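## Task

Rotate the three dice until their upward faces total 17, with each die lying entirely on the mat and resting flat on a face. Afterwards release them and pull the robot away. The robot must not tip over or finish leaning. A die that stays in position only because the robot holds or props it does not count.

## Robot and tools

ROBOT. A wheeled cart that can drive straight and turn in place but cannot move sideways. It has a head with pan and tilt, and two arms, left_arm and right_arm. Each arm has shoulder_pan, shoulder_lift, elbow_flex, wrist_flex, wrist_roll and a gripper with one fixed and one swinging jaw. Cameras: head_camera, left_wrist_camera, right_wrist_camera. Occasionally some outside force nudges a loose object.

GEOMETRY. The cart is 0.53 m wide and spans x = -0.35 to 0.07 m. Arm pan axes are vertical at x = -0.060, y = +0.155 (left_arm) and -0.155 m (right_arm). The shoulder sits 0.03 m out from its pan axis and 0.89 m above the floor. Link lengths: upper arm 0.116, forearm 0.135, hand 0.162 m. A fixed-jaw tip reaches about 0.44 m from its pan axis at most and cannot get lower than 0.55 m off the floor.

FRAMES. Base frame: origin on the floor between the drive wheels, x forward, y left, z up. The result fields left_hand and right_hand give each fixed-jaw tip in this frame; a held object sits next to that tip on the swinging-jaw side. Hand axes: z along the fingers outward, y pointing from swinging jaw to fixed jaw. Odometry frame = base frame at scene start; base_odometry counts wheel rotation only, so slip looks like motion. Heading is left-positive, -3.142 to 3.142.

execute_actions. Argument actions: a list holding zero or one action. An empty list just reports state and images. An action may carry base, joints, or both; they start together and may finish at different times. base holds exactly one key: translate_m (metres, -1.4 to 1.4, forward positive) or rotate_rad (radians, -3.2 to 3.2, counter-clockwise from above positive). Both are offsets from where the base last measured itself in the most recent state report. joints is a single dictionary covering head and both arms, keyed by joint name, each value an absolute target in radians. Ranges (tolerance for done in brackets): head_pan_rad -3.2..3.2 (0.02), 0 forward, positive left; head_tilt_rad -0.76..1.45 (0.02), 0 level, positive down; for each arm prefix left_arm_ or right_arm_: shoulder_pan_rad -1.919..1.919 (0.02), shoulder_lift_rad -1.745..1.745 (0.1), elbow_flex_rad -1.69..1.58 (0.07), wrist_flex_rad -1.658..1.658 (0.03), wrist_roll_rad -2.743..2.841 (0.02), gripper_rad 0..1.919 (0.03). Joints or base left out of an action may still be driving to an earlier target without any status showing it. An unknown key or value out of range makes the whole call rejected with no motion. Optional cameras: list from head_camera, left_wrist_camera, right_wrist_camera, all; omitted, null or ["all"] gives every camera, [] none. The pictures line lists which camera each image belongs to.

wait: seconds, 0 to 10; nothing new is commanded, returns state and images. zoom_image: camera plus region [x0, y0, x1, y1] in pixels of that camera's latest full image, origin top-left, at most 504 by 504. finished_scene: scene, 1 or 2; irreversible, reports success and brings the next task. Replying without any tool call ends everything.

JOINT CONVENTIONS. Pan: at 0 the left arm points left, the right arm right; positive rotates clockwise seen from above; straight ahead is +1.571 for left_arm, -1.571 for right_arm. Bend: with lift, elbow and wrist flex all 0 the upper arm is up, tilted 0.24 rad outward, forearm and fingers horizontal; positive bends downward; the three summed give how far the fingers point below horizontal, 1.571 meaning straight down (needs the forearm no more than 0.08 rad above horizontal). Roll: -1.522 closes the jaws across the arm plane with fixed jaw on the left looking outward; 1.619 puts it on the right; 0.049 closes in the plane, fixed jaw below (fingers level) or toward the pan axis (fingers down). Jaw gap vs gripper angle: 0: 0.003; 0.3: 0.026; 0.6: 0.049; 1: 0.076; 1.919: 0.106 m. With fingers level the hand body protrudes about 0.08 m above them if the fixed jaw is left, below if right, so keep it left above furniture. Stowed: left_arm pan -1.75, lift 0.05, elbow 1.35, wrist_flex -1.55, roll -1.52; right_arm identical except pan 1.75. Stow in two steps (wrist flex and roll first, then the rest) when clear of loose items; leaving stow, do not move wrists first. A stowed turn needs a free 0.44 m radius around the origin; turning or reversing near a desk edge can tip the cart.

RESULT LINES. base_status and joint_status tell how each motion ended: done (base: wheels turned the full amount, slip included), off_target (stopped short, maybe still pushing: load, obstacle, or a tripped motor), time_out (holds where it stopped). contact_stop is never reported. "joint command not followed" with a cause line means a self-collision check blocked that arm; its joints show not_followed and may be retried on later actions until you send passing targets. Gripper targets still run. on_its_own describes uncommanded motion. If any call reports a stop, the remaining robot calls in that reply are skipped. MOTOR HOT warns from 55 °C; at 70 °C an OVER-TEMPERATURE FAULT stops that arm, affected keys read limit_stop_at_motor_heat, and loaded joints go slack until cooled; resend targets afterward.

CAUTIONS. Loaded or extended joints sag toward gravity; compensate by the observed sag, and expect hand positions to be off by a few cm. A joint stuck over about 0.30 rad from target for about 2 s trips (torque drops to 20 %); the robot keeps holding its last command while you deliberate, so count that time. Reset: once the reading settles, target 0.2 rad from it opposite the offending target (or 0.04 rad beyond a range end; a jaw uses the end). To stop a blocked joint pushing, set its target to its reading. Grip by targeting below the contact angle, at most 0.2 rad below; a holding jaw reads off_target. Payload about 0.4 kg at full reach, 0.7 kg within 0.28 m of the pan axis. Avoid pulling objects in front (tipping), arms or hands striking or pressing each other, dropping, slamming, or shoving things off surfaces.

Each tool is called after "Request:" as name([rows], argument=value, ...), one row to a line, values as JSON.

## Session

Request:
execute_actions([
  {"joints": {"head_tilt_rad": 0.4}},
], cameras=["head_camera"])

Scene clock: 1.03 s.
base_odometry: x=+0.000 y=+0.000 heading=+0.000 (m, m, rad; odometry frame)
base_status: not commanded
joint_positions: head_pan_rad=-0.009 head_tilt_rad=+0.393 left_arm_shoulder_pan_rad=-1.751 left_arm_shoulder_lift_rad=+0.004 left_arm_elbow_flex_rad=+1.355 left_arm_wrist_flex_rad=-1.508 left_arm_wrist_roll_rad=-1.538 left_arm_gripper_rad=+1.920 right_arm_shoulder_pan_rad=+1.748 right_arm_shoulder_lift_rad=+0.030 right_arm_elbow_flex_rad=+1.351 right_arm_wrist_flex_rad=-1.605 right_arm_wrist_roll_rad=-1.514 right_arm_gripper_rad=+1.920
joint_status: all done
left_hand: x=-0.3056 y=+0.1024 z=+0.8994 quat_wxyz=(-0.074, -0.650, -0.054, +0.754) (m; base frame)
right_hand: x=-0.3064 y=-0.1187 z=+0.9097 quat_wxyz=(-0.072, +0.621, -0.053, -0.779) (m; base frame)
pictures: head_camera
Images, in order (width x height): head_camera 644x476.

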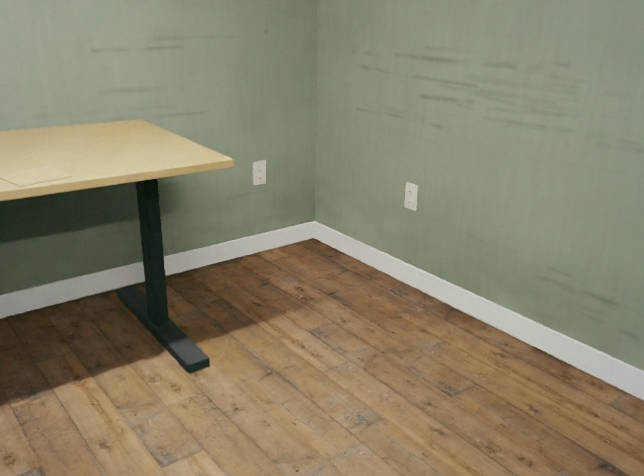

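Request:
execute_actions([
  {"joints": {"head_tilt_rad": 0.4, "head_pan_rad": 0.65}},
], cameras=["head_camera"])

Scene clock: 4.17 s.
base_odometry: x=+0.000 y=+0.000 heading=+0.000 (m, m, rad; odometry frame)
base_status: not commanded
joint_positions: head_pan_rad=+0.640 head_tilt_rad=+0.393 left_arm_shoulder_pan_rad=-1.751 left_arm_shoulder_lift_rad=+0.004 left_arm_elbow_flex_rad=+1.355 left_arm_wrist_flex_rad=-1.508 left_arm_wrist_roll_rad=-1.538 left_arm_gripper_rad=+1.920 right_arm_shoulder_pan_rad=+1.748 right_arm_shoulder_lift_rad=+0.030 right_arm_elbow_flex_rad=+1.351 right_arm_wrist_flex_rad=-1.607 right_arm_wrist_roll_rad=-1.514 right_arm_gripper_rad=+1.920
joint_status: all done
left_hand: x=-0.3056 y=+0.1024 z=+0.8994 quat_wxyz=(-0.074, -0.650, -0.054, +0.754) (m; base frame)
right_hand: x=-0.3063 y=-0.1187 z=+0.9099 quat_wxyz=(-0.072, +0.621, -0.053, -0.779) (m; base frame)
pictures: head_camera
Images, in order (width x height): head_camera 644x476.

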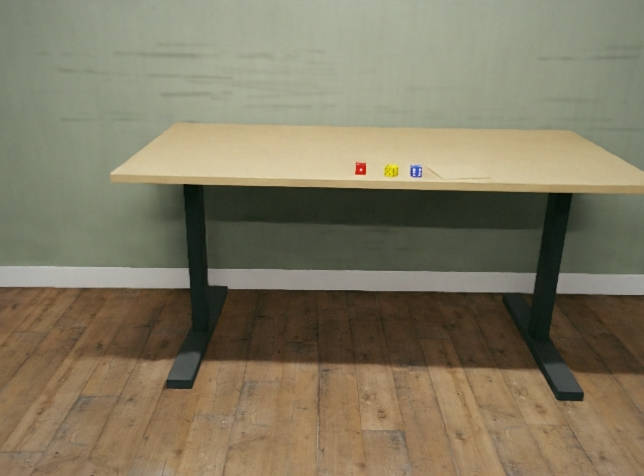

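Request:
execute_actions([
  {"base": {"rotate_rad": 0.665}, "joints": {"head_pan_rad": 0.0, "head_tilt_rad": 0.75}},
], cameras=[])

Request:
execute_actions([
  {"base": {"translate_m": 1.0}},
], cameras=[])

Request:
execute_actions([
  {"base": {"rotate_rad": -0.05}},
], cameras=["head_camera"])

Scene clock: 14.37 s.
base_odometry: x=+0.000 y=+0.000 heading=+0.664 (m, m, rad; odometry frame)
base_status: done
joint_positions: head_pan_rad=+0.010 head_tilt_rad=+0.744 left_arm_shoulder_pan_rad=-1.751 left_arm_shoulder_lift_rad=+0.004 left_arm_elbow_flex_rad=+1.355 left_arm_wrist_flex_rad=-1.508 left_arm_wrist_roll_rad=-1.538 left_arm_gripper_rad=+1.920 right_arm_shoulder_pan_rad=+1.748 right_arm_shoulder_lift_rad=+0.030 right_arm_elbow_flex_rad=+1.351 right_arm_wrist_flex_rad=-1.607 right_arm_wrist_roll_rad=-1.514 right_arm_gripper_rad=+1.920
joint_status: all done
left_hand: x=-0.3056 y=+0.1024 z=+0.8994 quat_wxyz=(-0.074, -0.650, -0.054, +0.754) (m; base frame)
right_hand: x=-0.3063 y=-0.1187 z=+0.9099 quat_wxyz=(-0.072, +0.621, -0.053, -0.779) (m; base frame)
pictures: none
No camera images: the call's "cameras" was empty. Leave "cameras" out to get every camera's image.

Scene clock: 20.20 s.
base_odometry: x=+0.787 y=+0.617 heading=+0.663 (m, m, rad; odometry frame)
base_status: done
joint_positions: head_pan_rad=+0.010 head_tilt_rad=+0.745 left_arm_shoulder_pan_rad=-1.751 left_arm_shoulder_lift_rad=+0.004 left_arm_elbow_flex_rad=+1.355 left_arm_wrist_flex_rad=-1.508 left_arm_wrist_roll_rad=-1.538 left_arm_gripper_rad=+1.920 right_arm_shoulder_pan_rad=+1.748 right_arm_shoulder_lift_rad=+0.030 right_arm_elbow_flex_rad=+1.351 right_arm_wrist_flex_rad=-1.605 right_arm_wrist_roll_rad=-1.514 right_arm_gripper_rad=+1.920
joint_status: not commanded
left_hand: x=-0.3056 y=+0.1024 z=+0.8994 quat_wxyz=(-0.074, -0.650, -0.054, +0.754) (m; base frame)
right_hand: x=-0.3064 y=-0.1187 z=+0.9097 quat_wxyz=(-0.072, +0.621, -0.053, -0.779) (m; base frame)
pictures: none
No camera images: the call's "cameras" was empty. Leave "cameras" out to get every camera's image.

Scene clock: 20.93 s.
base_odometry: x=+0.787 y=+0.617 heading=+0.612 (m, m, rad; odometry frame)
base_status: done
joint_positions: head_pan_rad=+0.010 head_tilt_rad=+0.745 left_arm_shoulder_pan_rad=-1.751 left_arm_shoulder_lift_rad=+0.004 left_arm_elbow_flex_rad=+1.355 left_arm_wrist_flex_rad=-1.508 left_arm_wrist_roll_rad=-1.538 left_arm_gripper_rad=+1.920 right_arm_shoulder_pan_rad=+1.748 right_arm_shoulder_lift_rad=+0.030 right_arm_elbow_flex_rad=+1.351 right_arm_wrist_flex_rad=-1.605 right_arm_wrist_roll_rad=-1.514 right_arm_gripper_rad=+1.920
joint_status: not commanded
left_hand: x=-0.3056 y=+0.1024 z=+0.8994 quat_wxyz=(-0.074, -0.650, -0.054, +0.754) (m; base frame)
right_hand: x=-0.3064 y=-0.1187 z=+0.9097 quat_wxyz=(-0.072, +0.621, -0.053, -0.779) (m; base frame)
pictures: head_camera
Images, in order (width x height): head_camera 644x476.

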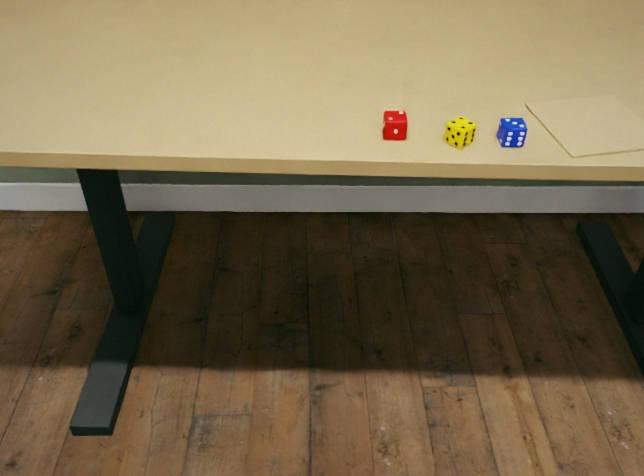

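Request:
zoom_image(camera="head_camera", region=[370, 90, 644, 170])

Region (370, 90, 644, 170) of head_camera's 644x476 image, scaled by 1.839; it fills the top 147 rows of this view, and the rest is white.

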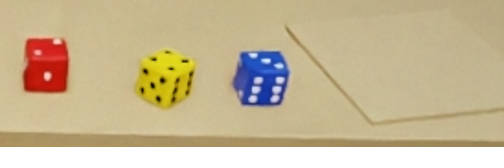

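Request:
execute_actions([
  {"base": {"translate_m": 0.6}, "joints": {"head_tilt_rad": 1.25}},
], cameras=["head_camera"])

Scene clock: 34.60 s.
base_odometry: x=+1.279 y=+0.961 heading=+0.611 (m, m, rad; odometry frame)
base_status: done
joint_positions: head_pan_rad=+0.010 head_tilt_rad=+1.245 left_arm_shoulder_pan_rad=-1.751 left_arm_shoulder_lift_rad=+0.004 left_arm_elbow_flex_rad=+1.355 left_arm_wrist_flex_rad=-1.508 left_arm_wrist_roll_rad=-1.538 left_arm_gripper_rad=+1.920 right_arm_shoulder_pan_rad=+1.748 right_arm_shoulder_lift_rad=+0.030 right_arm_elbow_flex_rad=+1.351 right_arm_wrist_flex_rad=-1.605 right_arm_wrist_roll_rad=-1.514 right_arm_gripper_rad=+1.920
joint_status: all done
left_hand: x=-0.3056 y=+0.1024 z=+0.8994 quat_wxyz=(-0.074, -0.650, -0.054, +0.754) (m; base frame)
right_hand: x=-0.3064 y=-0.1187 z=+0.9097 quat_wxyz=(-0.072, +0.621, -0.053, -0.779) (m; base frame)
pictures: head_camera
Images, in order (width x height): head_camera 644x476.

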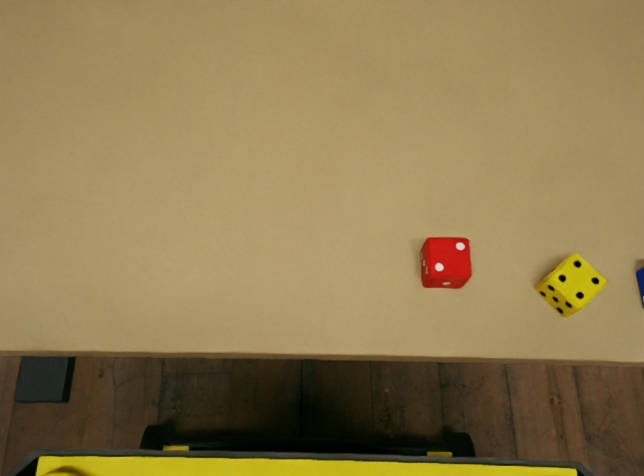

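Request:
execute_actions([
  {"joints": {"right_arm_shoulder_pan_rad": -1.78, "right_arm_shoulder_lift_rad": 0.03, "right_arm_elbow_flex_rad": 0.29, "head_pan_rad": -0.5, "head_tilt_rad": 1.05}},
], cameras=[])

Request:
execute_actions([
  {"joints": {"right_arm_wrist_flex_rad": 1.22, "right_arm_wrist_roll_rad": -1.73, "right_arm_gripper_rad": 0.8}},
], cameras=["head_camera", "right_wrist_camera"])

Scene clock: 47.83 s.
base_odometry: x=+1.279 y=+0.961 heading=+0.611 (m, m, rad; odometry frame)
base_status: not commanded
joint_positions: head_pan_rad=-0.490 head_tilt_rad=+1.065 left_arm_shoulder_pan_rad=-1.751 left_arm_shoulder_lift_rad=+0.004 left_arm_elbow_flex_rad=+1.355 left_arm_wrist_flex_rad=-1.508 left_arm_wrist_roll_rad=-1.538 left_arm_gripper_rad=+1.920 right_arm_shoulder_pan_rad=-1.771 right_arm_shoulder_lift_rad=+0.042 right_arm_elbow_flex_rad=+0.326 right_arm_wrist_flex_rad=-1.605 right_arm_wrist_roll_rad=-1.514 right_arm_gripper_rad=+1.920
joint_status: all done
left_hand: x=-0.3056 y=+0.1024 z=+0.8994 quat_wxyz=(-0.074, -0.650, -0.054, +0.754) (m; base frame)
right_hand: x=+0.1773 y=-0.0990 z=+1.1132 quat_wxyz=(+0.982, -0.017, +0.165, +0.095) (m; base frame)
pictures: none
No camera images: the call's "cameras" was empty. Leave "cameras" out to get every camera's image.

Scene clock: 50.43 s.
base_odometry: x=+1.279 y=+0.961 heading=+0.611 (m, m, rad; odometry frame)
base_status: not commanded
joint_positions: head_pan_rad=-0.490 head_tilt_rad=+1.065 left_arm_shoulder_pan_rad=-1.751 left_arm_shoulder_lift_rad=+0.004 left_arm_elbow_flex_rad=+1.355 left_arm_wrist_flex_rad=-1.508 left_arm_wrist_roll_rad=-1.538 left_arm_gripper_rad=+1.920 right_arm_shoulder_pan_rad=-1.771 right_arm_shoulder_lift_rad=+0.047 right_arm_elbow_flex_rad=+0.324 right_arm_wrist_flex_rad=+1.213 right_arm_wrist_roll_rad=-1.721 right_arm_gripper_rad=+0.810
joint_status: all done
left_hand: x=-0.3056 y=+0.1024 z=+0.8994 quat_wxyz=(-0.074, -0.650, -0.054, +0.754) (m; base frame)
right_hand: x=+0.1251 y=-0.1097 z=+0.8005 quat_wxyz=(-0.006, -0.001, +1.000, -0.001) (m; base frame)
pictures: head_camera, right_wrist_camera
Images, in order (width x height): head_camera 644x476, right_wrist_camera 644x476.

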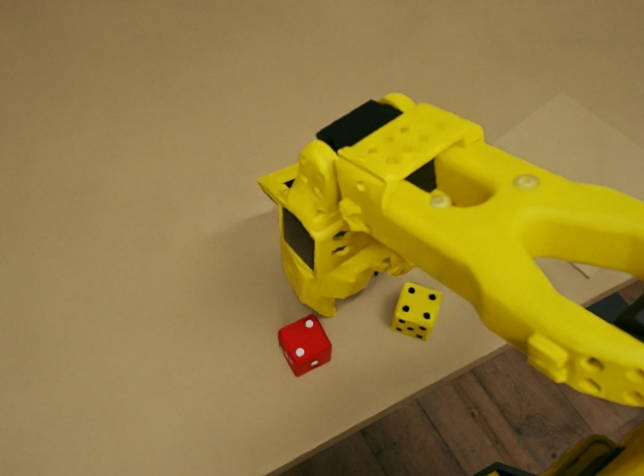

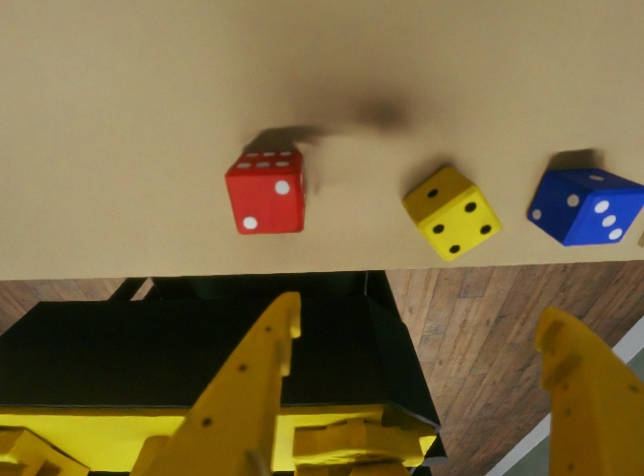

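Request:
execute_actions(actions=[])

Scene clock: 61.57 s.
base_odometry: x=+1.279 y=+0.961 heading=+0.611 (m, m, rad; odometry frame)
base_status: not commanded
joint_positions: head_pan_rad=-0.490 head_tilt_rad=+1.065 left_arm_shoulder_pan_rad=-1.751 left_arm_shoulder_lift_rad=+0.004 left_arm_elbow_flex_rad=+1.355 left_arm_wrist_flex_rad=-1.508 left_arm_wrist_roll_rad=-1.538 left_arm_gripper_rad=+1.920 right_arm_shoulder_pan_rad=-1.771 right_arm_shoulder_lift_rad=+0.047 right_arm_elbow_flex_rad=+0.324 right_arm_wrist_flex_rad=+1.213 right_arm_wrist_roll_rad=-1.721 right_arm_gripper_rad=+0.810
joint_status: all done
left_hand: x=-0.3056 y=+0.1024 z=+0.8994 quat_wxyz=(-0.074, -0.650, -0.054, +0.754) (m; base frame)
right_hand: x=+0.1251 y=-0.1097 z=+0.8005 quat_wxyz=(-0.006, -0.001, +1.000, -0.001) (m; base frame)
pictures: head_camera, left_wrist_camera, right_wrist_camera
Images, in order (width x height): head_camera 644x476, left_wrist_camera 644x476, right_wrist_camera 644x476.

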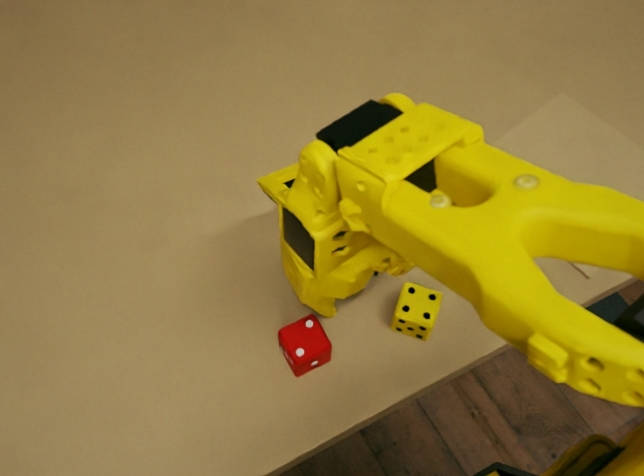

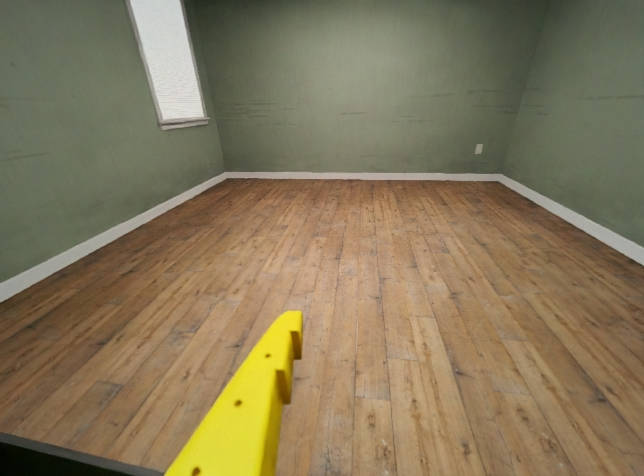

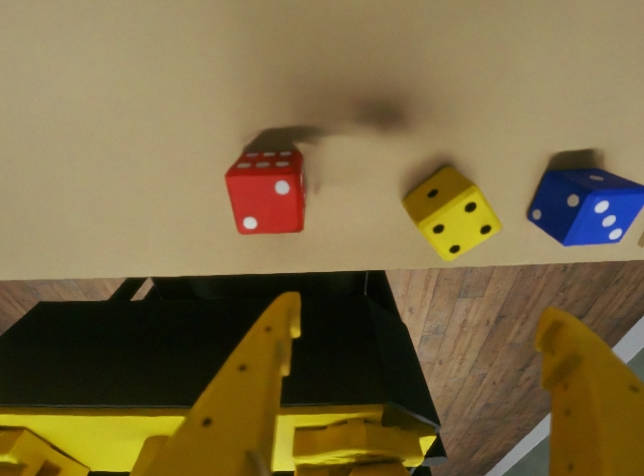

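Request:
execute_actions([
  {"joints": {"right_arm_shoulder_pan_rad": -1.375, "right_arm_shoulder_lift_rad": -0.09, "right_arm_elbow_flex_rad": 0.45, "right_arm_wrist_flex_rad": 1.21, "right_arm_wrist_roll_rad": 1.03, "right_arm_gripper_rad": 0.75, "head_pan_rad": -0.75, "head_tilt_rad": 1.05}},
], cameras=["head_camera", "right_wrist_camera"])

Scene clock: 111.60 s.
base_odometry: x=+1.279 y=+0.961 heading=+0.611 (m, m, rad; odometry frame)
base_status: not commanded
joint_positions: head_pan_rad=-0.740 head_tilt_rad=+1.065 left_arm_shoulder_pan_rad=-1.751 left_arm_shoulder_lift_rad=+0.004 left_arm_elbow_flex_rad=+1.355 left_arm_wrist_flex_rad=-1.508 left_arm_wrist_roll_rad=-1.538 left_arm_gripper_rad=+1.920 right_arm_shoulder_pan_rad=-1.384 right_arm_shoulder_lift_rad=-0.056 right_arm_elbow_flex_rad=+0.452 right_arm_wrist_flex_rad=+1.213 right_arm_wrist_roll_rad=+1.020 right_arm_gripper_rad=+0.760
joint_status: all done
left_hand: x=-0.3056 y=+0.1024 z=+0.8994 quat_wxyz=(-0.074, -0.650, -0.054, +0.754) (m; base frame)
right_hand: x=+0.1040 y=-0.1929 z=+0.8005 quat_wxyz=(-0.004, -0.924, +0.383, +0.018) (m; base frame)
pictures: head_camera, right_wrist_camera
Images, in order (width x height): head_camera 644x476, right_wrist_camera 644x476.

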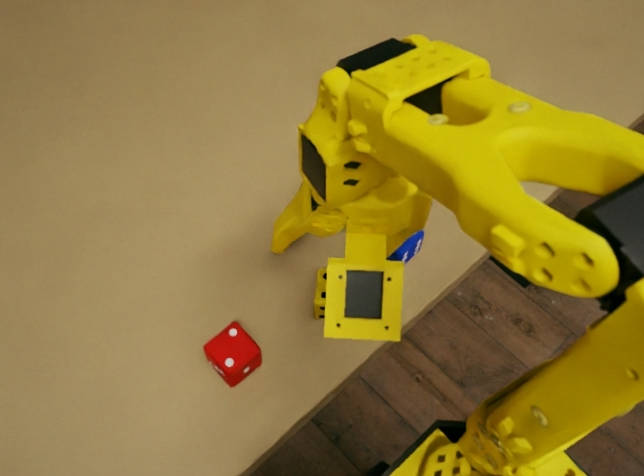

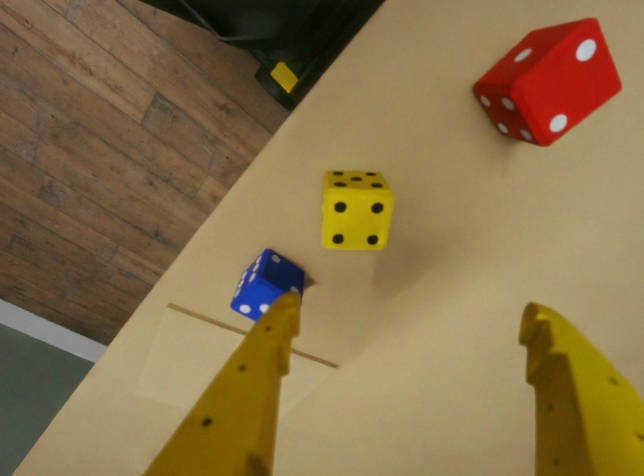

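Request:
execute_actions([
  {"joints": {"right_arm_shoulder_lift_rad": 0.15, "right_arm_elbow_flex_rad": 0.58, "right_arm_wrist_flex_rad": 0.83}},
], cameras=["right_wrist_camera"])

Scene clock: 117.13 s.
base_odometry: x=+1.279 y=+0.961 heading=+0.611 (m, m, rad; odometry frame)
base_status: not commanded
joint_positions: head_pan_rad=-0.740 head_tilt_rad=+1.065 left_arm_shoulder_pan_rad=-1.751 left_arm_shoulder_lift_rad=+0.004 left_arm_elbow_flex_rad=+1.355 left_arm_wrist_flex_rad=-1.508 left_arm_wrist_roll_rad=-1.538 left_arm_gripper_rad=+1.920 right_arm_shoulder_pan_rad=-1.384 right_arm_shoulder_lift_rad=+0.159 right_arm_elbow_flex_rad=+0.582 right_arm_wrist_flex_rad=+0.837 right_arm_wrist_roll_rad=+1.020 right_arm_gripper_rad=+0.760
joint_status: all done
left_hand: x=-0.3056 y=+0.1024 z=+0.8994 quat_wxyz=(-0.074, -0.650, -0.054, +0.754) (m; base frame)
right_hand: x=+0.1092 y=-0.1939 z=+0.7530 quat_wxyz=(-0.001, -0.924, +0.383, +0.003) (m; base frame)
pictures: right_wrist_camera
Images, in order (width x height): right_wrist_camera 644x476.

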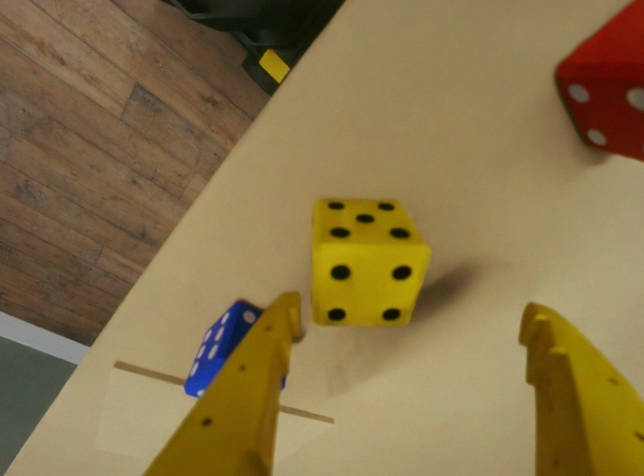

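Request:
execute_actions([
  {"joints": {"right_arm_shoulder_lift_rad": 0.33, "right_arm_elbow_flex_rad": 0.565, "right_arm_wrist_flex_rad": 0.67}},
], cameras=["right_wrist_camera"])

Scene clock: 124.33 s.
base_odometry: x=+1.279 y=+0.961 heading=+0.611 (m, m, rad; odometry frame)
base_status: not commanded
joint_positions: head_pan_rad=-0.740 head_tilt_rad=+1.065 left_arm_shoulder_pan_rad=-1.751 left_arm_shoulder_lift_rad=+0.004 left_arm_elbow_flex_rad=+1.355 left_arm_wrist_flex_rad=-1.508 left_arm_wrist_roll_rad=-1.538 left_arm_gripper_rad=+1.920 right_arm_shoulder_pan_rad=-1.384 right_arm_shoulder_lift_rad=+0.330 right_arm_elbow_flex_rad=+0.582 right_arm_wrist_flex_rad=+0.685 right_arm_wrist_roll_rad=+1.020 right_arm_gripper_rad=+0.760
joint_status: all done
left_hand: x=-0.3056 y=+0.1024 z=+0.8994 quat_wxyz=(-0.074, -0.650, -0.054, +0.754) (m; base frame)
right_hand: x=+0.1072 y=-0.1935 z=+0.7275 quat_wxyz=(-0.003, -0.924, +0.383, +0.013) (m; base frame)
pictures: right_wrist_camera
Images, in order (width x height): right_wrist_camera 644x476.

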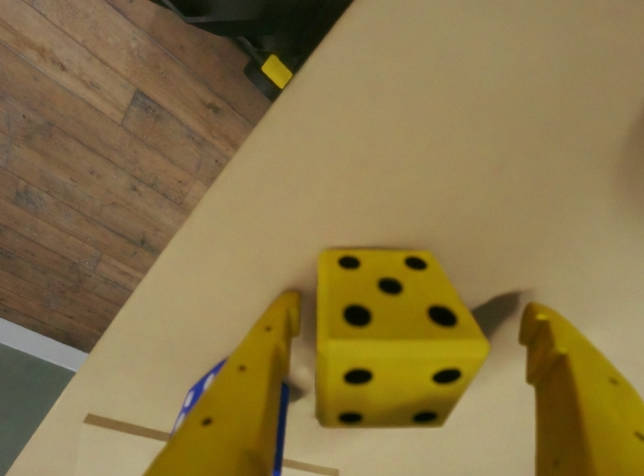

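Request:
execute_actions([
  {"joints": {"right_arm_gripper_rad": 0.15}},
], cameras=["right_wrist_camera"])

Scene clock: 126.97 s.
base_odometry: x=+1.279 y=+0.961 heading=+0.611 (m, m, rad; odometry frame)
base_status: not commanded
joint_positions: head_pan_rad=-0.740 head_tilt_rad=+1.065 left_arm_shoulder_pan_rad=-1.751 left_arm_shoulder_lift_rad=+0.004 left_arm_elbow_flex_rad=+1.355 left_arm_wrist_flex_rad=-1.508 left_arm_wrist_roll_rad=-1.538 left_arm_gripper_rad=+1.920 right_arm_shoulder_pan_rad=-1.384 right_arm_shoulder_lift_rad=+0.330 right_arm_elbow_flex_rad=+0.568 right_arm_wrist_flex_rad=+0.673 right_arm_wrist_roll_rad=+1.021 right_arm_gripper_rad=+0.365
joint_status: right_arm_gripper_rad off_target (ended at +0.365, target +0.150)
left_hand: x=-0.3056 y=+0.1024 z=+0.8994 quat_wxyz=(-0.074, -0.650, -0.054, +0.754) (m; base frame)
right_hand: x=+0.1127 y=-0.1945 z=+0.7285 quat_wxyz=(+0.000, -0.924, +0.382, +0.000) (m; base frame)
pictures: right_wrist_camera
Images, in order (width x height): right_wrist_camera 644x476.

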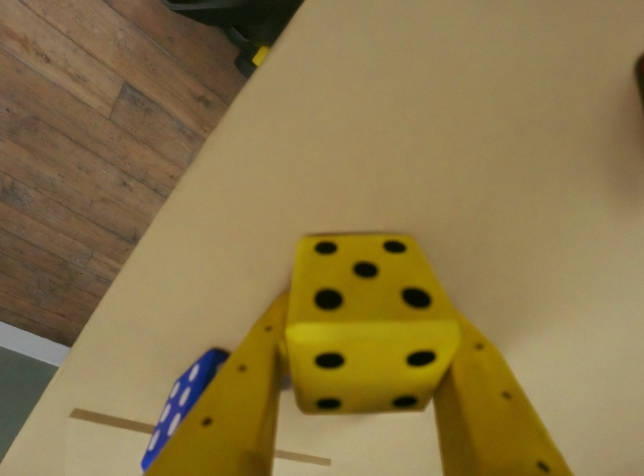

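Request:
execute_actions([
  {"joints": {"right_arm_shoulder_lift_rad": -0.09, "right_arm_elbow_flex_rad": 0.45, "right_arm_wrist_flex_rad": 1.21, "right_arm_wrist_roll_rad": -1.522, "head_pan_rad": -1.05, "head_tilt_rad": 0.95}},
], cameras=["head_camera", "right_wrist_camera"])

Scene clock: 132.93 s.
base_odometry: x=+1.279 y=+0.961 heading=+0.611 (m, m, rad; odometry frame)
base_status: not commanded
joint_positions: head_pan_rad=-1.040 head_tilt_rad=+0.965 left_arm_shoulder_pan_rad=-1.751 left_arm_shoulder_lift_rad=+0.004 left_arm_elbow_flex_rad=+1.355 left_arm_wrist_flex_rad=-1.508 left_arm_wrist_roll_rad=-1.538 left_arm_gripper_rad=+1.920 right_arm_shoulder_pan_rad=-1.384 right_arm_shoulder_lift_rad=-0.053 right_arm_elbow_flex_rad=+0.482 right_arm_wrist_flex_rad=+1.204 right_arm_wrist_roll_rad=-1.513 right_arm_gripper_rad=+0.365
joint_status: all done
left_hand: x=-0.3056 y=+0.1024 z=+0.8994 quat_wxyz=(-0.074, -0.650, -0.054, +0.754) (m; base frame)
right_hand: x=+0.1054 y=-0.1783 z=+0.7963 quat_wxyz=(-0.031, +0.088, +0.996, +0.003) (m; base frame)
pictures: head_camera, right_wrist_camera
Images, in order (width x height): head_camera 644x476, right_wrist_camera 644x476.

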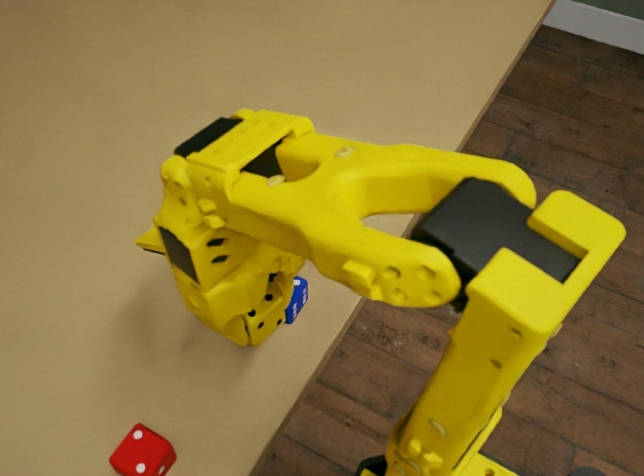

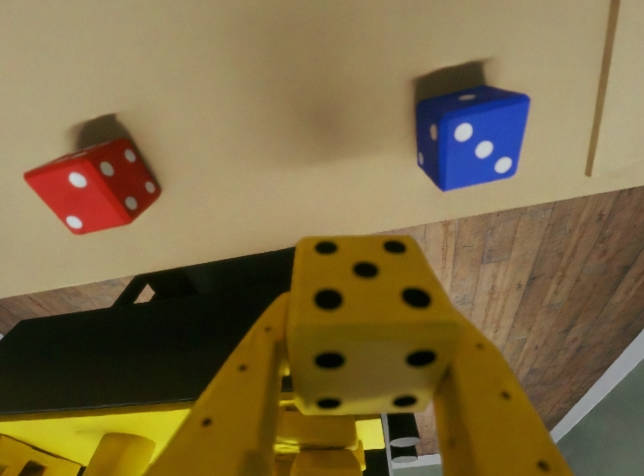

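Request:
execute_actions([
  {"joints": {"right_arm_shoulder_pan_rad": -0.8, "right_arm_wrist_flex_rad": -0.1}},
], cameras=["head_camera", "right_wrist_camera"])

Request:
execute_actions([
  {"joints": {"right_arm_shoulder_lift_rad": 0.61, "right_arm_elbow_flex_rad": 1.07, "right_arm_wrist_flex_rad": -1.3}},
], cameras=["head_camera", "right_wrist_camera"])

Scene clock: 140.80 s.
base_odometry: x=+1.279 y=+0.961 heading=+0.611 (m, m, rad; odometry frame)
base_status: not commanded
joint_positions: head_pan_rad=-1.040 head_tilt_rad=+0.965 left_arm_shoulder_pan_rad=-1.751 left_arm_shoulder_lift_rad=+0.004 left_arm_elbow_flex_rad=+1.355 left_arm_wrist_flex_rad=-1.508 left_arm_wrist_roll_rad=-1.538 left_arm_gripper_rad=+1.920 right_arm_shoulder_pan_rad=-0.808 right_arm_shoulder_lift_rad=-0.053 right_arm_elbow_flex_rad=+0.482 right_arm_wrist_flex_rad=-0.082 right_arm_wrist_roll_rad=-1.513 right_arm_gripper_rad=+0.365
joint_status: all done
left_hand: x=-0.3056 y=+0.1024 z=+0.8994 quat_wxyz=(-0.074, -0.650, -0.054, +0.754) (m; base frame)
right_hand: x=+0.1824 y=-0.3762 z=+0.9015 quat_wxyz=(+0.532, +0.301, +0.761, -0.216) (m; base frame)
pictures: head_camera, right_wrist_camera
Images, in order (width x height): head_camera 644x476, right_wrist_camera 644x476.

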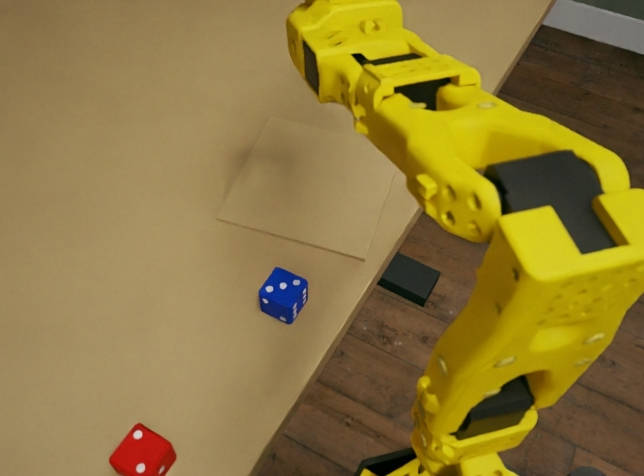

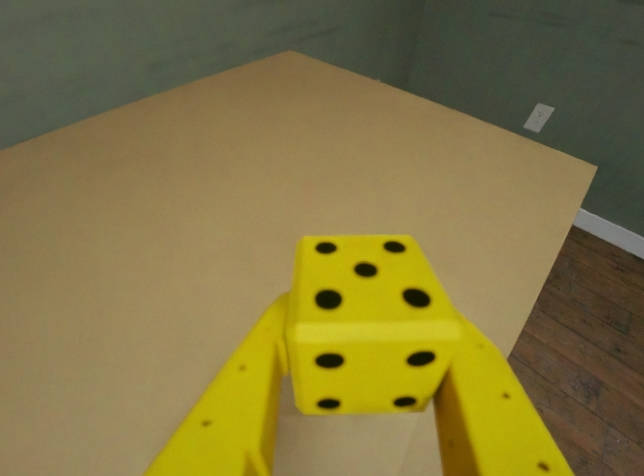

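Scene clock: 142.37 s.
base_odometry: x=+1.279 y=+0.961 heading=+0.611 (m, m, rad; odometry frame)
base_status: not commanded
joint_positions: head_pan_rad=-1.040 head_tilt_rad=+0.965 left_arm_shoulder_pan_rad=-1.751 left_arm_shoulder_lift_rad=+0.004 left_arm_elbow_flex_rad=+1.355 left_arm_wrist_flex_rad=-1.508 left_arm_wrist_roll_rad=-1.538 left_arm_gripper_rad=+1.920 right_arm_shoulder_pan_rad=-0.808 right_arm_shoulder_lift_rad=+0.620 right_arm_elbow_flex_rad=+1.067 right_arm_wrist_flex_rad=-1.281 right_arm_wrist_roll_rad=-1.513 right_arm_gripper_rad=+0.365
joint_status: all done
left_hand: x=-0.3056 y=+0.1024 z=+0.8994 quat_wxyz=(-0.074, -0.650, -0.054, +0.754) (m; base frame)
right_hand: x=+0.1299 y=-0.3260 z=+0.7711 quat_wxyz=(+0.510, +0.307, +0.777, -0.207) (m; base frame)
pictures: head_camera, right_wrist_camera
Images, in order (width x height): head_camera 644x476, right_wrist_camera 644x476.

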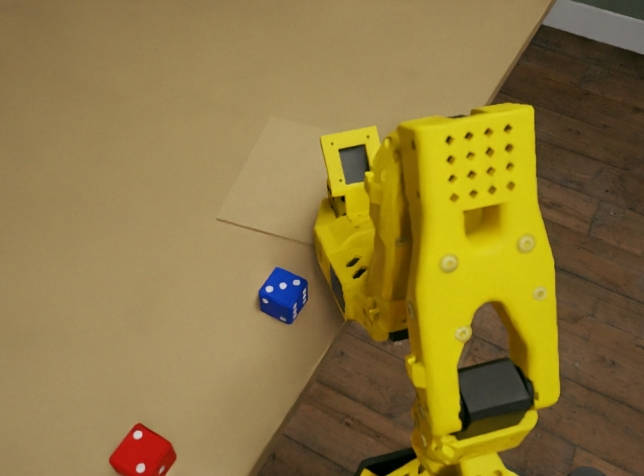

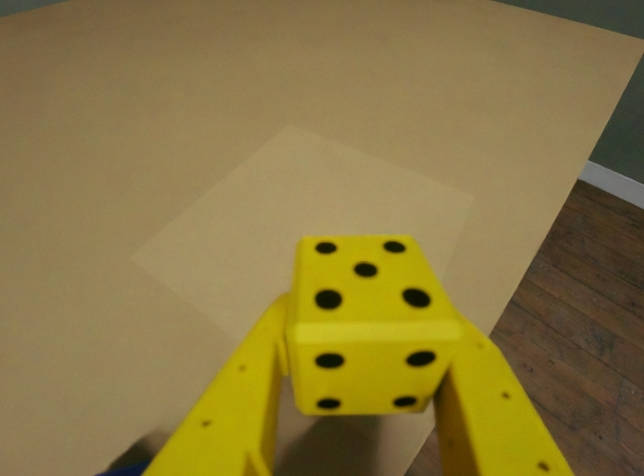

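Request:
execute_actions([
  {"joints": {"right_arm_shoulder_pan_rad": -0.86, "right_arm_shoulder_lift_rad": 0.94, "right_arm_elbow_flex_rad": -0.10, "right_arm_wrist_flex_rad": -0.52}},
], cameras=["head_camera", "right_wrist_camera"])

Scene clock: 166.93 s.
base_odometry: x=+1.279 y=+0.961 heading=+0.611 (m, m, rad; odometry frame)
base_status: not commanded
joint_positions: head_pan_rad=-1.040 head_tilt_rad=+0.965 left_arm_shoulder_pan_rad=-1.751 left_arm_shoulder_lift_rad=+0.004 left_arm_elbow_flex_rad=+1.355 left_arm_wrist_flex_rad=-1.508 left_arm_wrist_roll_rad=-1.538 left_arm_gripper_rad=+1.920 right_arm_shoulder_pan_rad=-0.852 right_arm_shoulder_lift_rad=+0.969 right_arm_elbow_flex_rad=-0.062 right_arm_wrist_flex_rad=-0.521 right_arm_wrist_roll_rad=-1.513 right_arm_gripper_rad=+0.365
joint_status: all done
left_hand: x=-0.3056 y=+0.1024 z=+0.8994 quat_wxyz=(-0.074, -0.650, -0.054, +0.754) (m; base frame)
right_hand: x=+0.2272 y=-0.3960 z=+0.7710 quat_wxyz=(+0.522, +0.288, +0.778, -0.199) (m; base frame)
pictures: head_camera, right_wrist_camera
Images, in order (width x height): head_camera 644x476, right_wrist_camera 644x476.

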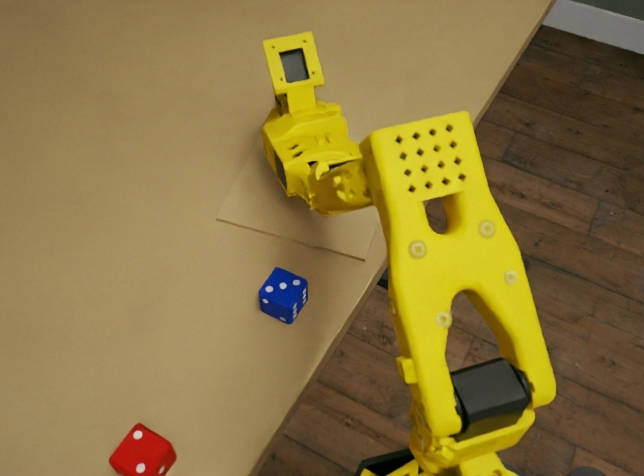

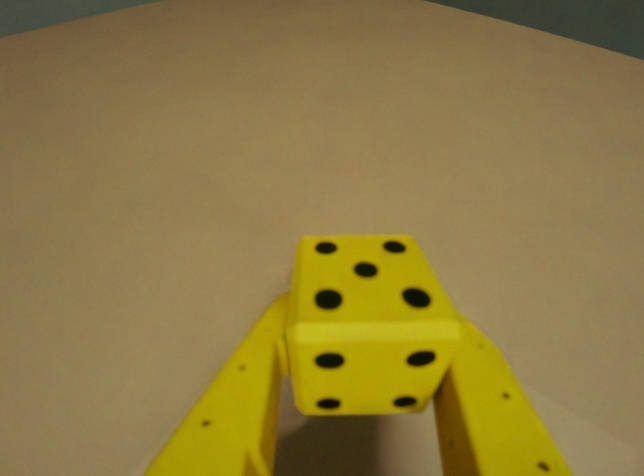

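Request:
execute_actions([
  {"joints": {"right_arm_shoulder_lift_rad": 0.99, "right_arm_elbow_flex_rad": 0.15, "right_arm_wrist_flex_rad": -0.83}},
], cameras=["head_camera", "right_wrist_camera"])

Scene clock: 179.07 s.
base_odometry: x=+1.279 y=+0.961 heading=+0.611 (m, m, rad; odometry frame)
base_status: not commanded
joint_positions: head_pan_rad=-1.040 head_tilt_rad=+0.965 left_arm_shoulder_pan_rad=-1.751 left_arm_shoulder_lift_rad=+0.004 left_arm_elbow_flex_rad=+1.355 left_arm_wrist_flex_rad=-1.508 left_arm_wrist_roll_rad=-1.538 left_arm_gripper_rad=+1.920 right_arm_shoulder_pan_rad=-0.852 right_arm_shoulder_lift_rad=+1.016 right_arm_elbow_flex_rad=+0.153 right_arm_wrist_flex_rad=-0.812 right_arm_wrist_roll_rad=-1.513 right_arm_gripper_rad=+0.365
joint_status: all done
left_hand: x=-0.3056 y=+0.1024 z=+0.8994 quat_wxyz=(-0.074, -0.650, -0.054, +0.754) (m; base frame)
right_hand: x=+0.2075 y=-0.3788 z=+0.7510 quat_wxyz=(+0.533, +0.285, +0.770, -0.203) (m; base frame)
pictures: head_camera, right_wrist_camera
Images, in order (width x height): head_camera 644x476, right_wrist_camera 644x476.

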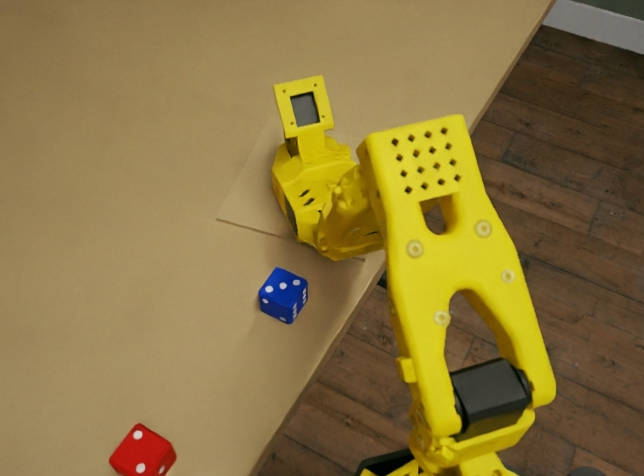

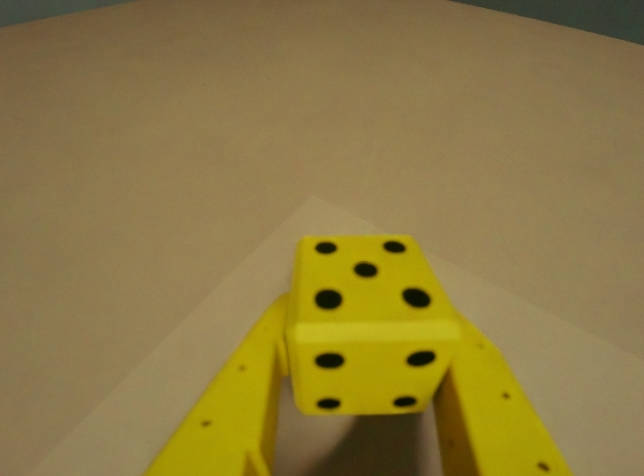

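Request:
execute_actions([
  {"joints": {"right_arm_shoulder_pan_rad": -0.875, "right_arm_shoulder_lift_rad": 1.09, "right_arm_elbow_flex_rad": 0.09, "right_arm_wrist_flex_rad": -0.86}},
], cameras=["right_wrist_camera"])

Scene clock: 185.27 s.
base_odometry: x=+1.279 y=+0.961 heading=+0.611 (m, m, rad; odometry frame)
base_status: not commanded
joint_positions: head_pan_rad=-1.040 head_tilt_rad=+0.965 left_arm_shoulder_pan_rad=-1.751 left_arm_shoulder_lift_rad=+0.004 left_arm_elbow_flex_rad=+1.355 left_arm_wrist_flex_rad=-1.508 left_arm_wrist_roll_rad=-1.538 left_arm_gripper_rad=+1.920 right_arm_shoulder_pan_rad=-0.866 right_arm_shoulder_lift_rad=+1.104 right_arm_elbow_flex_rad=+0.113 right_arm_wrist_flex_rad=-0.850 right_arm_wrist_roll_rad=-1.513 right_arm_gripper_rad=+0.365
joint_status: all done
left_hand: x=-0.3056 y=+0.1024 z=+0.8994 quat_wxyz=(-0.074, -0.650, -0.054, +0.754) (m; base frame)
right_hand: x=+0.2078 y=-0.3727 z=+0.7372 quat_wxyz=(+0.531, +0.281, +0.775, -0.198) (m; base frame)
pictures: right_wrist_camera
Images, in order (width x height): right_wrist_camera 644x476.

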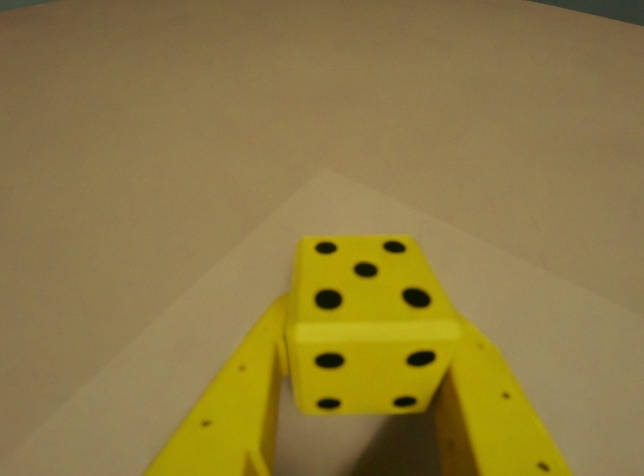

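Request:
execute_actions([
  {"joints": {"right_arm_gripper_rad": 0.7}},
], cameras=["right_wrist_camera"])

Scene clock: 188.80 s.
base_odometry: x=+1.279 y=+0.961 heading=+0.611 (m, m, rad; odometry frame)
base_status: not commanded
joint_positions: head_pan_rad=-1.040 head_tilt_rad=+0.965 left_arm_shoulder_pan_rad=-1.751 left_arm_shoulder_lift_rad=+0.004 left_arm_elbow_flex_rad=+1.355 left_arm_wrist_flex_rad=-1.508 left_arm_wrist_roll_rad=-1.538 left_arm_gripper_rad=+1.920 right_arm_shoulder_pan_rad=-0.866 right_arm_shoulder_lift_rad=+1.111 right_arm_elbow_flex_rad=+0.113 right_arm_wrist_flex_rad=-0.850 right_arm_wrist_roll_rad=-1.513 right_arm_gripper_rad=+0.689
joint_status: all done
left_hand: x=-0.3056 y=+0.1024 z=+0.8994 quat_wxyz=(-0.074, -0.650, -0.054, +0.754) (m; base frame)
right_hand: x=+0.2069 y=-0.3719 z=+0.7348 quat_wxyz=(+0.528, +0.282, +0.777, -0.197) (m; base frame)
pictures: right_wrist_camera
Images, in order (width x height): right_wrist_camera 644x476.

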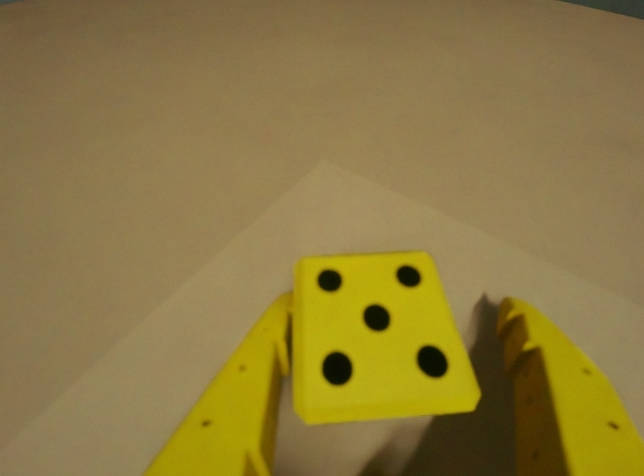

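Request:
execute_actions([
  {"joints": {"right_arm_shoulder_lift_rad": 0.55}},
], cameras=[])

Request:
execute_actions([
  {"joints": {"right_arm_shoulder_pan_rad": -1.04, "right_arm_shoulder_lift_rad": 0.24, "right_arm_elbow_flex_rad": 0.02, "right_arm_wrist_flex_rad": 1.29, "right_arm_wrist_roll_rad": 2.15, "right_arm_gripper_rad": 0.75}},
], cameras=["head_camera", "right_wrist_camera"])

Scene clock: 197.33 s.
base_odometry: x=+1.279 y=+0.961 heading=+0.611 (m, m, rad; odometry frame)
base_status: not commanded
joint_positions: head_pan_rad=-1.040 head_tilt_rad=+0.965 left_arm_shoulder_pan_rad=-1.751 left_arm_shoulder_lift_rad=+0.004 left_arm_elbow_flex_rad=+1.355 left_arm_wrist_flex_rad=-1.508 left_arm_wrist_roll_rad=-1.538 left_arm_gripper_rad=+1.920 right_arm_shoulder_pan_rad=-0.866 right_arm_shoulder_lift_rad=+0.605 right_arm_elbow_flex_rad=+0.113 right_arm_wrist_flex_rad=-0.850 right_arm_wrist_roll_rad=-1.513 right_arm_gripper_rad=+0.690
joint_status: all done
left_hand: x=-0.3056 y=+0.1024 z=+0.8994 quat_wxyz=(-0.074, -0.650, -0.054, +0.754) (m; base frame)
right_hand: x=+0.2357 y=-0.3964 z=+0.9067 quat_wxyz=(+0.705, +0.224, +0.619, -0.263) (m; base frame)
pictures: none
No camera images: the call's "cameras" was empty. Leave "cameras" out to get every camera's image.

Scene clock: 200.93 s.
base_odometry: x=+1.279 y=+0.961 heading=+0.611 (m, m, rad; odometry frame)
base_status: not commanded
joint_positions: head_pan_rad=-1.040 head_tilt_rad=+0.965 left_arm_shoulder_pan_rad=-1.751 left_arm_shoulder_lift_rad=+0.004 left_arm_elbow_flex_rad=+1.355 left_arm_wrist_flex_rad=-1.508 left_arm_wrist_roll_rad=-1.538 left_arm_gripper_rad=+1.920 right_arm_shoulder_pan_rad=-1.032 right_arm_shoulder_lift_rad=+0.284 right_arm_elbow_flex_rad=+0.055 right_arm_wrist_flex_rad=+1.283 right_arm_wrist_roll_rad=+2.140 right_arm_gripper_rad=+0.740
joint_status: all done
left_hand: x=-0.3056 y=+0.1024 z=+0.8994 quat_wxyz=(-0.074, -0.650, -0.054, +0.754) (m; base frame)
right_hand: x=+0.1198 y=-0.2706 z=+0.7937 quat_wxyz=(+0.013, -1.000, +0.009, +0.022) (m; base frame)
pictures: head_camera, right_wrist_camera
Images, in order (width x height): head_camera 644x476, right_wrist_camera 644x476.

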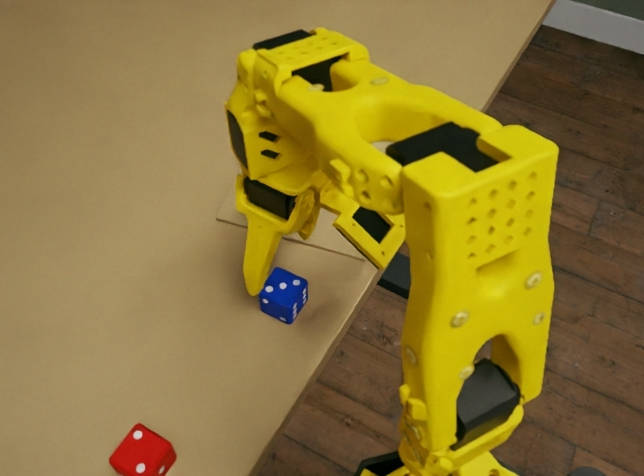

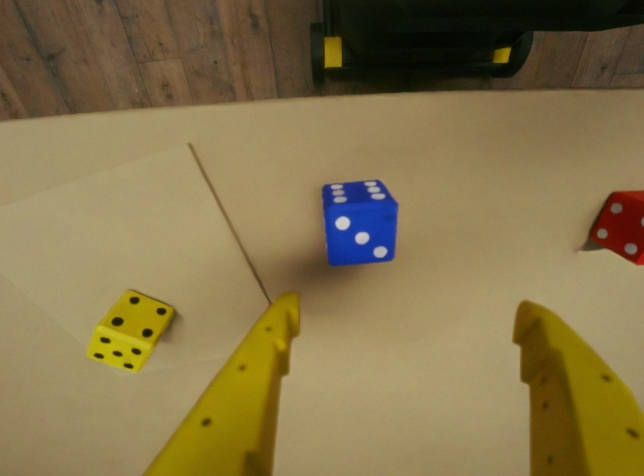

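Request:
execute_actions([
  {"joints": {"right_arm_shoulder_lift_rad": 0.44, "right_arm_elbow_flex_rad": 0.085, "right_arm_wrist_flex_rad": 1.0}},
], cameras=["right_wrist_camera"])

Scene clock: 208.17 s.
base_odometry: x=+1.279 y=+0.961 heading=+0.611 (m, m, rad; odometry frame)
base_status: not commanded
joint_positions: head_pan_rad=-1.040 head_tilt_rad=+0.965 left_arm_shoulder_pan_rad=-1.751 left_arm_shoulder_lift_rad=+0.004 left_arm_elbow_flex_rad=+1.355 left_arm_wrist_flex_rad=-1.508 left_arm_wrist_roll_rad=-1.538 left_arm_gripper_rad=+1.920 right_arm_shoulder_pan_rad=-1.032 right_arm_shoulder_lift_rad=+0.456 right_arm_elbow_flex_rad=+0.087 right_arm_wrist_flex_rad=+1.006 right_arm_wrist_roll_rad=+2.140 right_arm_gripper_rad=+0.740
joint_status: all done
left_hand: x=-0.3056 y=+0.1024 z=+0.8994 quat_wxyz=(-0.074, -0.650, -0.054, +0.754) (m; base frame)
right_hand: x=+0.1347 y=-0.2795 z=+0.7571 quat_wxyz=(-0.006, -1.000, +0.009, -0.010) (m; base frame)
pictures: right_wrist_camera
Images, in order (width x height): right_wrist_camera 644x476.

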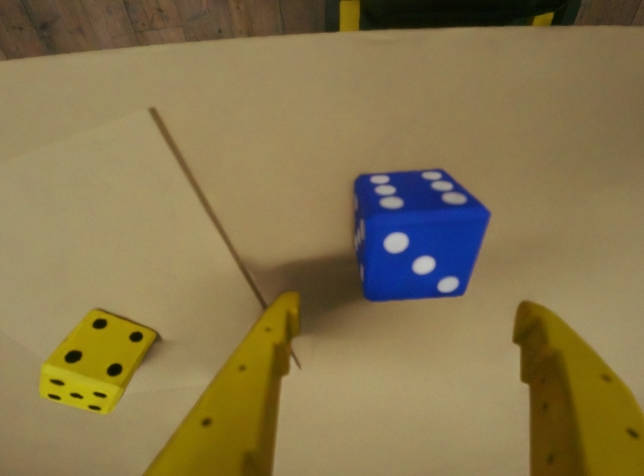

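Request:
execute_actions([
  {"joints": {"right_arm_shoulder_pan_rad": -1.05, "right_arm_shoulder_lift_rad": 0.51, "right_arm_elbow_flex_rad": 0.22, "right_arm_wrist_flex_rad": 0.82}},
], cameras=["right_wrist_camera"])

Scene clock: 216.33 s.
base_odometry: x=+1.279 y=+0.961 heading=+0.611 (m, m, rad; odometry frame)
base_status: not commanded
joint_positions: head_pan_rad=-1.040 head_tilt_rad=+0.965 left_arm_shoulder_pan_rad=-1.751 left_arm_shoulder_lift_rad=+0.004 left_arm_elbow_flex_rad=+1.355 left_arm_wrist_flex_rad=-1.508 left_arm_wrist_roll_rad=-1.538 left_arm_gripper_rad=+1.920 right_arm_shoulder_pan_rad=-1.042 right_arm_shoulder_lift_rad=+0.525 right_arm_elbow_flex_rad=+0.222 right_arm_wrist_flex_rad=+0.826 right_arm_wrist_roll_rad=+2.140 right_arm_gripper_rad=+0.740
joint_status: all done
left_hand: x=-0.3056 y=+0.1024 z=+0.8994 quat_wxyz=(-0.074, -0.650, -0.054, +0.754) (m; base frame)
right_hand: x=+0.1242 y=-0.2705 z=+0.7290 quat_wxyz=(+0.001, -1.000, +0.004, +0.001) (m; base frame)
pictures: right_wrist_camera
Images, in order (width x height): right_wrist_camera 644x476.

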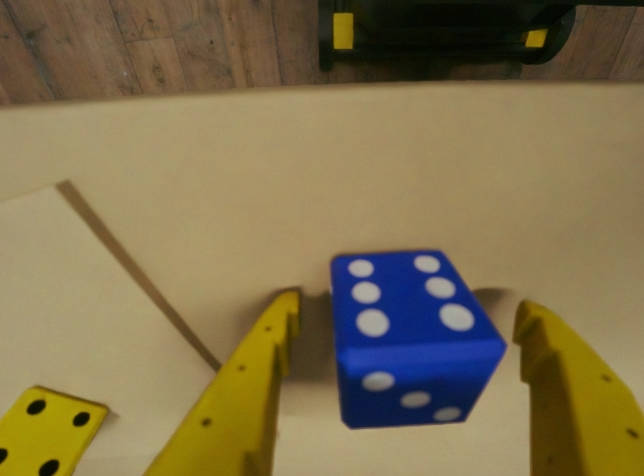

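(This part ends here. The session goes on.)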